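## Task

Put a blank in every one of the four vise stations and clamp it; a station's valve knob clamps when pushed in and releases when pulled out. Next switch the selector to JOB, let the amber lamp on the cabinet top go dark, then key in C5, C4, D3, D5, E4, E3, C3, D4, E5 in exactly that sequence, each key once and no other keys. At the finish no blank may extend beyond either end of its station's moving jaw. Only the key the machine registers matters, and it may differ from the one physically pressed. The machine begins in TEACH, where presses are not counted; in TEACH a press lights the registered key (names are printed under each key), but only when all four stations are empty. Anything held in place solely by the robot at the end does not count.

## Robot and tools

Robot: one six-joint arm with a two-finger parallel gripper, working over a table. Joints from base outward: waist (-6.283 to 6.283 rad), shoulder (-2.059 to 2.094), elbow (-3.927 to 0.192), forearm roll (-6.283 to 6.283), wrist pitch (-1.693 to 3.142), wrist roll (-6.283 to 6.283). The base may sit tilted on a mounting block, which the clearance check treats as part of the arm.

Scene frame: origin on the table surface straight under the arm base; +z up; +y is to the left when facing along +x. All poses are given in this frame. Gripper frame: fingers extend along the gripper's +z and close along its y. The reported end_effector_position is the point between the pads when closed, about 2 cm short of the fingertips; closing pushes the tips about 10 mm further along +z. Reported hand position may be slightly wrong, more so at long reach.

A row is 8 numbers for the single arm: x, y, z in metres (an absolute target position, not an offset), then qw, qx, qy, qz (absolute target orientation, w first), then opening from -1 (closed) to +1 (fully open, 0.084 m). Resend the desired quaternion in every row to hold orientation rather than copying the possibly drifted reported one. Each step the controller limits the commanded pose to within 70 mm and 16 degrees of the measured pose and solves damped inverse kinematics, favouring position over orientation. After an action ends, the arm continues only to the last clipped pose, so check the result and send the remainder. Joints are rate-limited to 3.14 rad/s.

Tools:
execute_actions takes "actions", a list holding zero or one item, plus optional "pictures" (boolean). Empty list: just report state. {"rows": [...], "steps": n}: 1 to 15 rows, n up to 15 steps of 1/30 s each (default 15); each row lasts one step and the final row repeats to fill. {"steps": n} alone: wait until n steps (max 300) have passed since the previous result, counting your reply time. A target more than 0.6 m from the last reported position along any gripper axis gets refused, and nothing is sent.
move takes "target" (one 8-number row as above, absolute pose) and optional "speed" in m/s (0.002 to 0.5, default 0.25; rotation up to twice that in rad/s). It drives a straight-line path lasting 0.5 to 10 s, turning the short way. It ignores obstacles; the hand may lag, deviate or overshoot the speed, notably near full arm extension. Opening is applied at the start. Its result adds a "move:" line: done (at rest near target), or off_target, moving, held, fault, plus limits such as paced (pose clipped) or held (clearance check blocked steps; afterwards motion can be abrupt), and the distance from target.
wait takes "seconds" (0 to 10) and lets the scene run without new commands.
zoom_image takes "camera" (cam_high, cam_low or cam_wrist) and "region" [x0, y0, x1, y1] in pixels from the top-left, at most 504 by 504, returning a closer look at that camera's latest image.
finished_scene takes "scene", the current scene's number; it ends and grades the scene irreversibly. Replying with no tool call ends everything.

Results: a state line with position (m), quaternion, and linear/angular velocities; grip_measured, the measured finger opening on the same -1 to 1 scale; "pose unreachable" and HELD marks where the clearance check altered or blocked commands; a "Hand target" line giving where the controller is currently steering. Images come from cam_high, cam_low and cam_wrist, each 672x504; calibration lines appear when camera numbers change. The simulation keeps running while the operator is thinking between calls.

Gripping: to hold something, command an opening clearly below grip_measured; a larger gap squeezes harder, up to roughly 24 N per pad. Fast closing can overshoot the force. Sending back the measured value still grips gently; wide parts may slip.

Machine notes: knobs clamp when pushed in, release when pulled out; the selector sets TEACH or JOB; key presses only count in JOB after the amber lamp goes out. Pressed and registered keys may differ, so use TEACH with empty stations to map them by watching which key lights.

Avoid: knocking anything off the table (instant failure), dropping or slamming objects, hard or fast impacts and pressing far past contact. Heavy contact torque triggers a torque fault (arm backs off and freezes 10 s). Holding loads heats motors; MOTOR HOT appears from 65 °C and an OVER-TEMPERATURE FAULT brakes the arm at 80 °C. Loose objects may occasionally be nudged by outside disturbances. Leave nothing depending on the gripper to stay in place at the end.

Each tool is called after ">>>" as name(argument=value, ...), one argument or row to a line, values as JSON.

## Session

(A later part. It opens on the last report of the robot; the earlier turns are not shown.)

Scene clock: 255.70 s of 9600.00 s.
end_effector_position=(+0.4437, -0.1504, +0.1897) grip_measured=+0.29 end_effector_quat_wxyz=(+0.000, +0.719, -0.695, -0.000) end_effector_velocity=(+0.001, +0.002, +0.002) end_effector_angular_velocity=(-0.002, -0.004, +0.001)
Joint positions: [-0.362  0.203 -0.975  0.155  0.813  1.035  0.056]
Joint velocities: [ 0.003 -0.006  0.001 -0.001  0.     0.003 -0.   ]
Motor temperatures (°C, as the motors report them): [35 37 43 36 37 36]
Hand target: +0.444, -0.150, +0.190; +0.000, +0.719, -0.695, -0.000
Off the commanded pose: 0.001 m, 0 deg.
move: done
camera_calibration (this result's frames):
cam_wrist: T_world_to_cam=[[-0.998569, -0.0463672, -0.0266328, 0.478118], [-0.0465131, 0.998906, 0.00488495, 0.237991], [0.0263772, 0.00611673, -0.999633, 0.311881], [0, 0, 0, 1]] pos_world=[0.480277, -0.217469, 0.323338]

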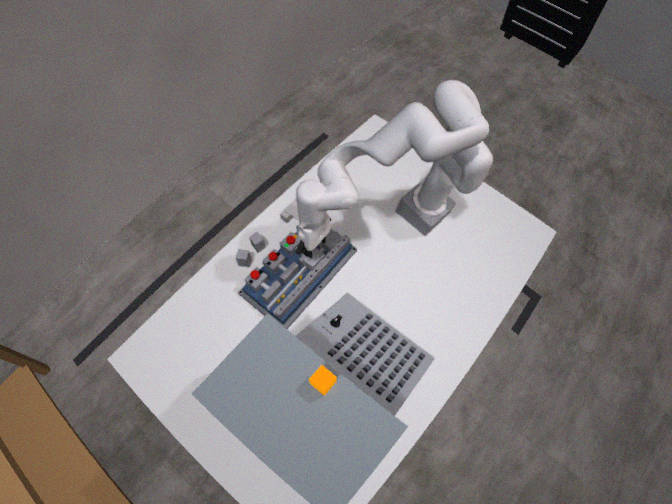

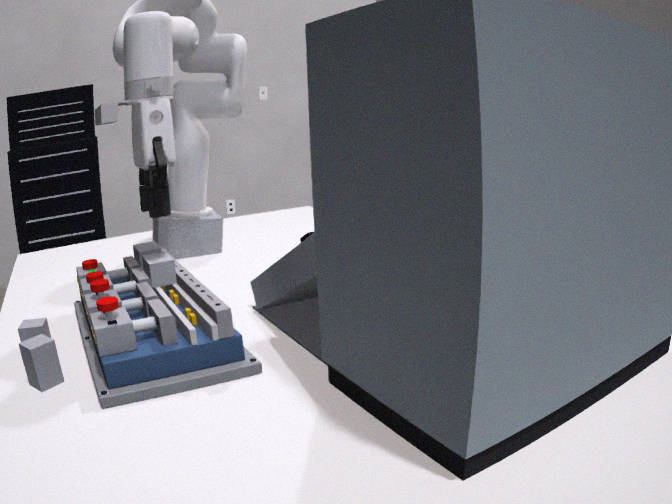

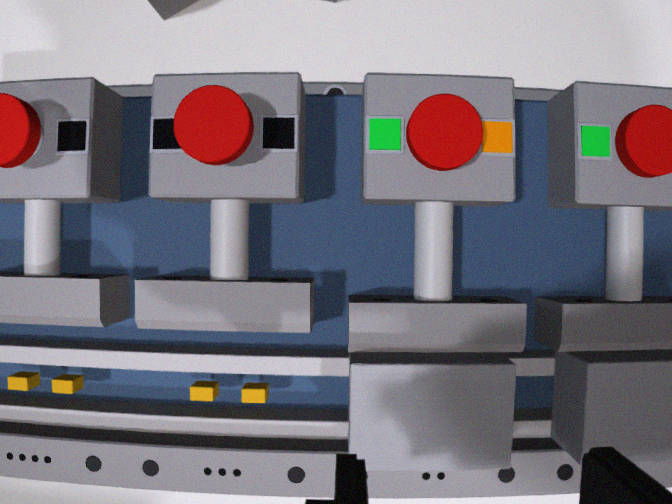

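>>> execute_actions(
  actions=[],
)

Scene clock: 260.47 s of 9600.00 s.
end_effector_position=(+0.4439, -0.1502, +0.1900) grip_measured=+0.29 end_effector_quat_wxyz=(+0.000, +0.719, -0.695, -0.000) end_effector_velocity=(+0.000, -0.000, -0.000) end_effector_angular_velocity=(-0.000, -0.000, -0.000)
Joint positions: [-0.361  0.202 -0.975  0.155  0.814  1.035  0.056]
Joint velocities: [-0.  0.  0.  0. -0.  0. -0.]
Motor temperatures (°C, as the motors report them): [35 37 43 36 37 36]
Hand target: +0.444, -0.150, +0.190; +0.000, +0.719, -0.695, -0.000
Off the commanded pose: 0.000 m, 0 deg.
Steps of this call (steps 1 to 90: nothing new was sent; then 1.77 s passed at rest). Readings (end_effector_position):
1: (+0.4438, -0.1504, +0.1898)
2: (+0.4438, -0.1503, +0.1898)
4: (+0.4438, -0.1503, +0.1899)
8: (+0.4438, -0.1502, +0.1899)
90: the state above
camera_calibration (this result's frames):
cam_wrist: T_world_to_cam=[[-0.998549, -0.0465969, -0.0270041, 0.478278], [-0.0467394, 0.998896, 0.00467194, 0.237882], [0.0267566, 0.00592731, -0.999624, 0.311999], [0, 0, 0, 1]] pos_world=[0.480355, -0.217182, 0.323685]

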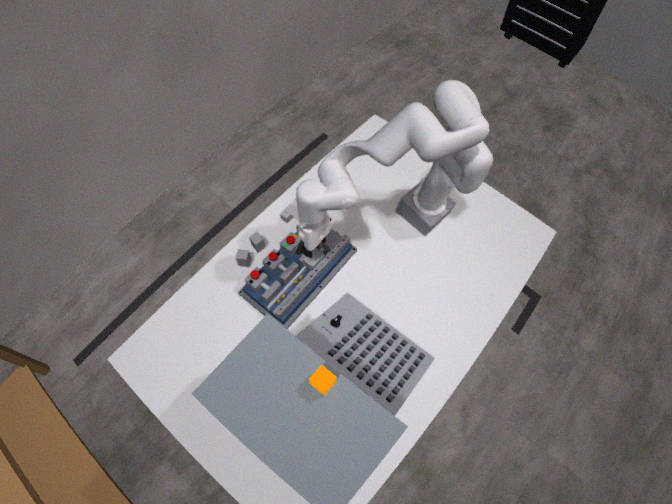

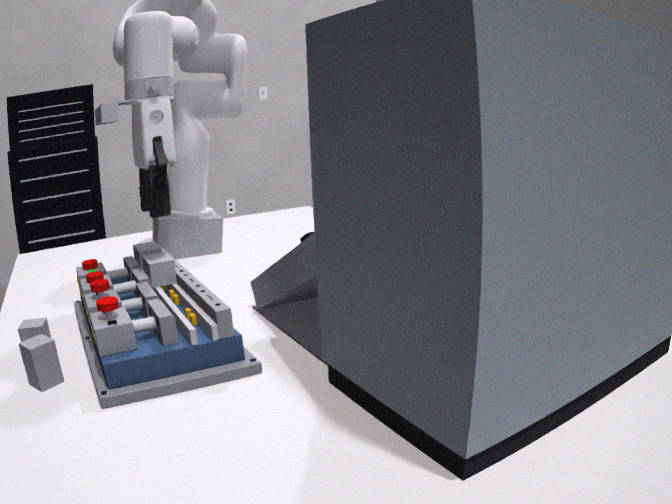

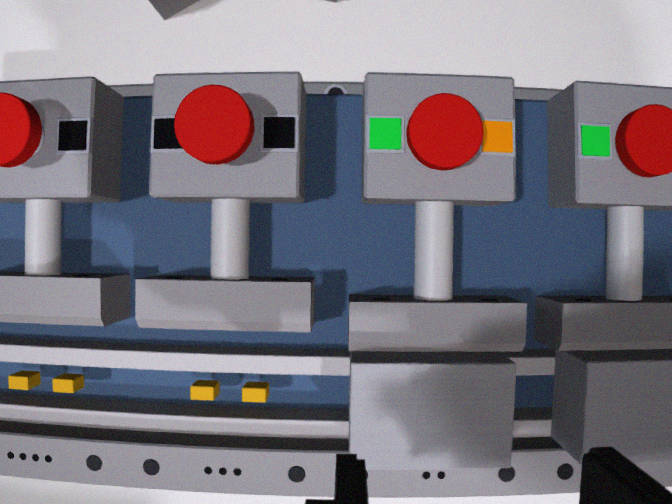

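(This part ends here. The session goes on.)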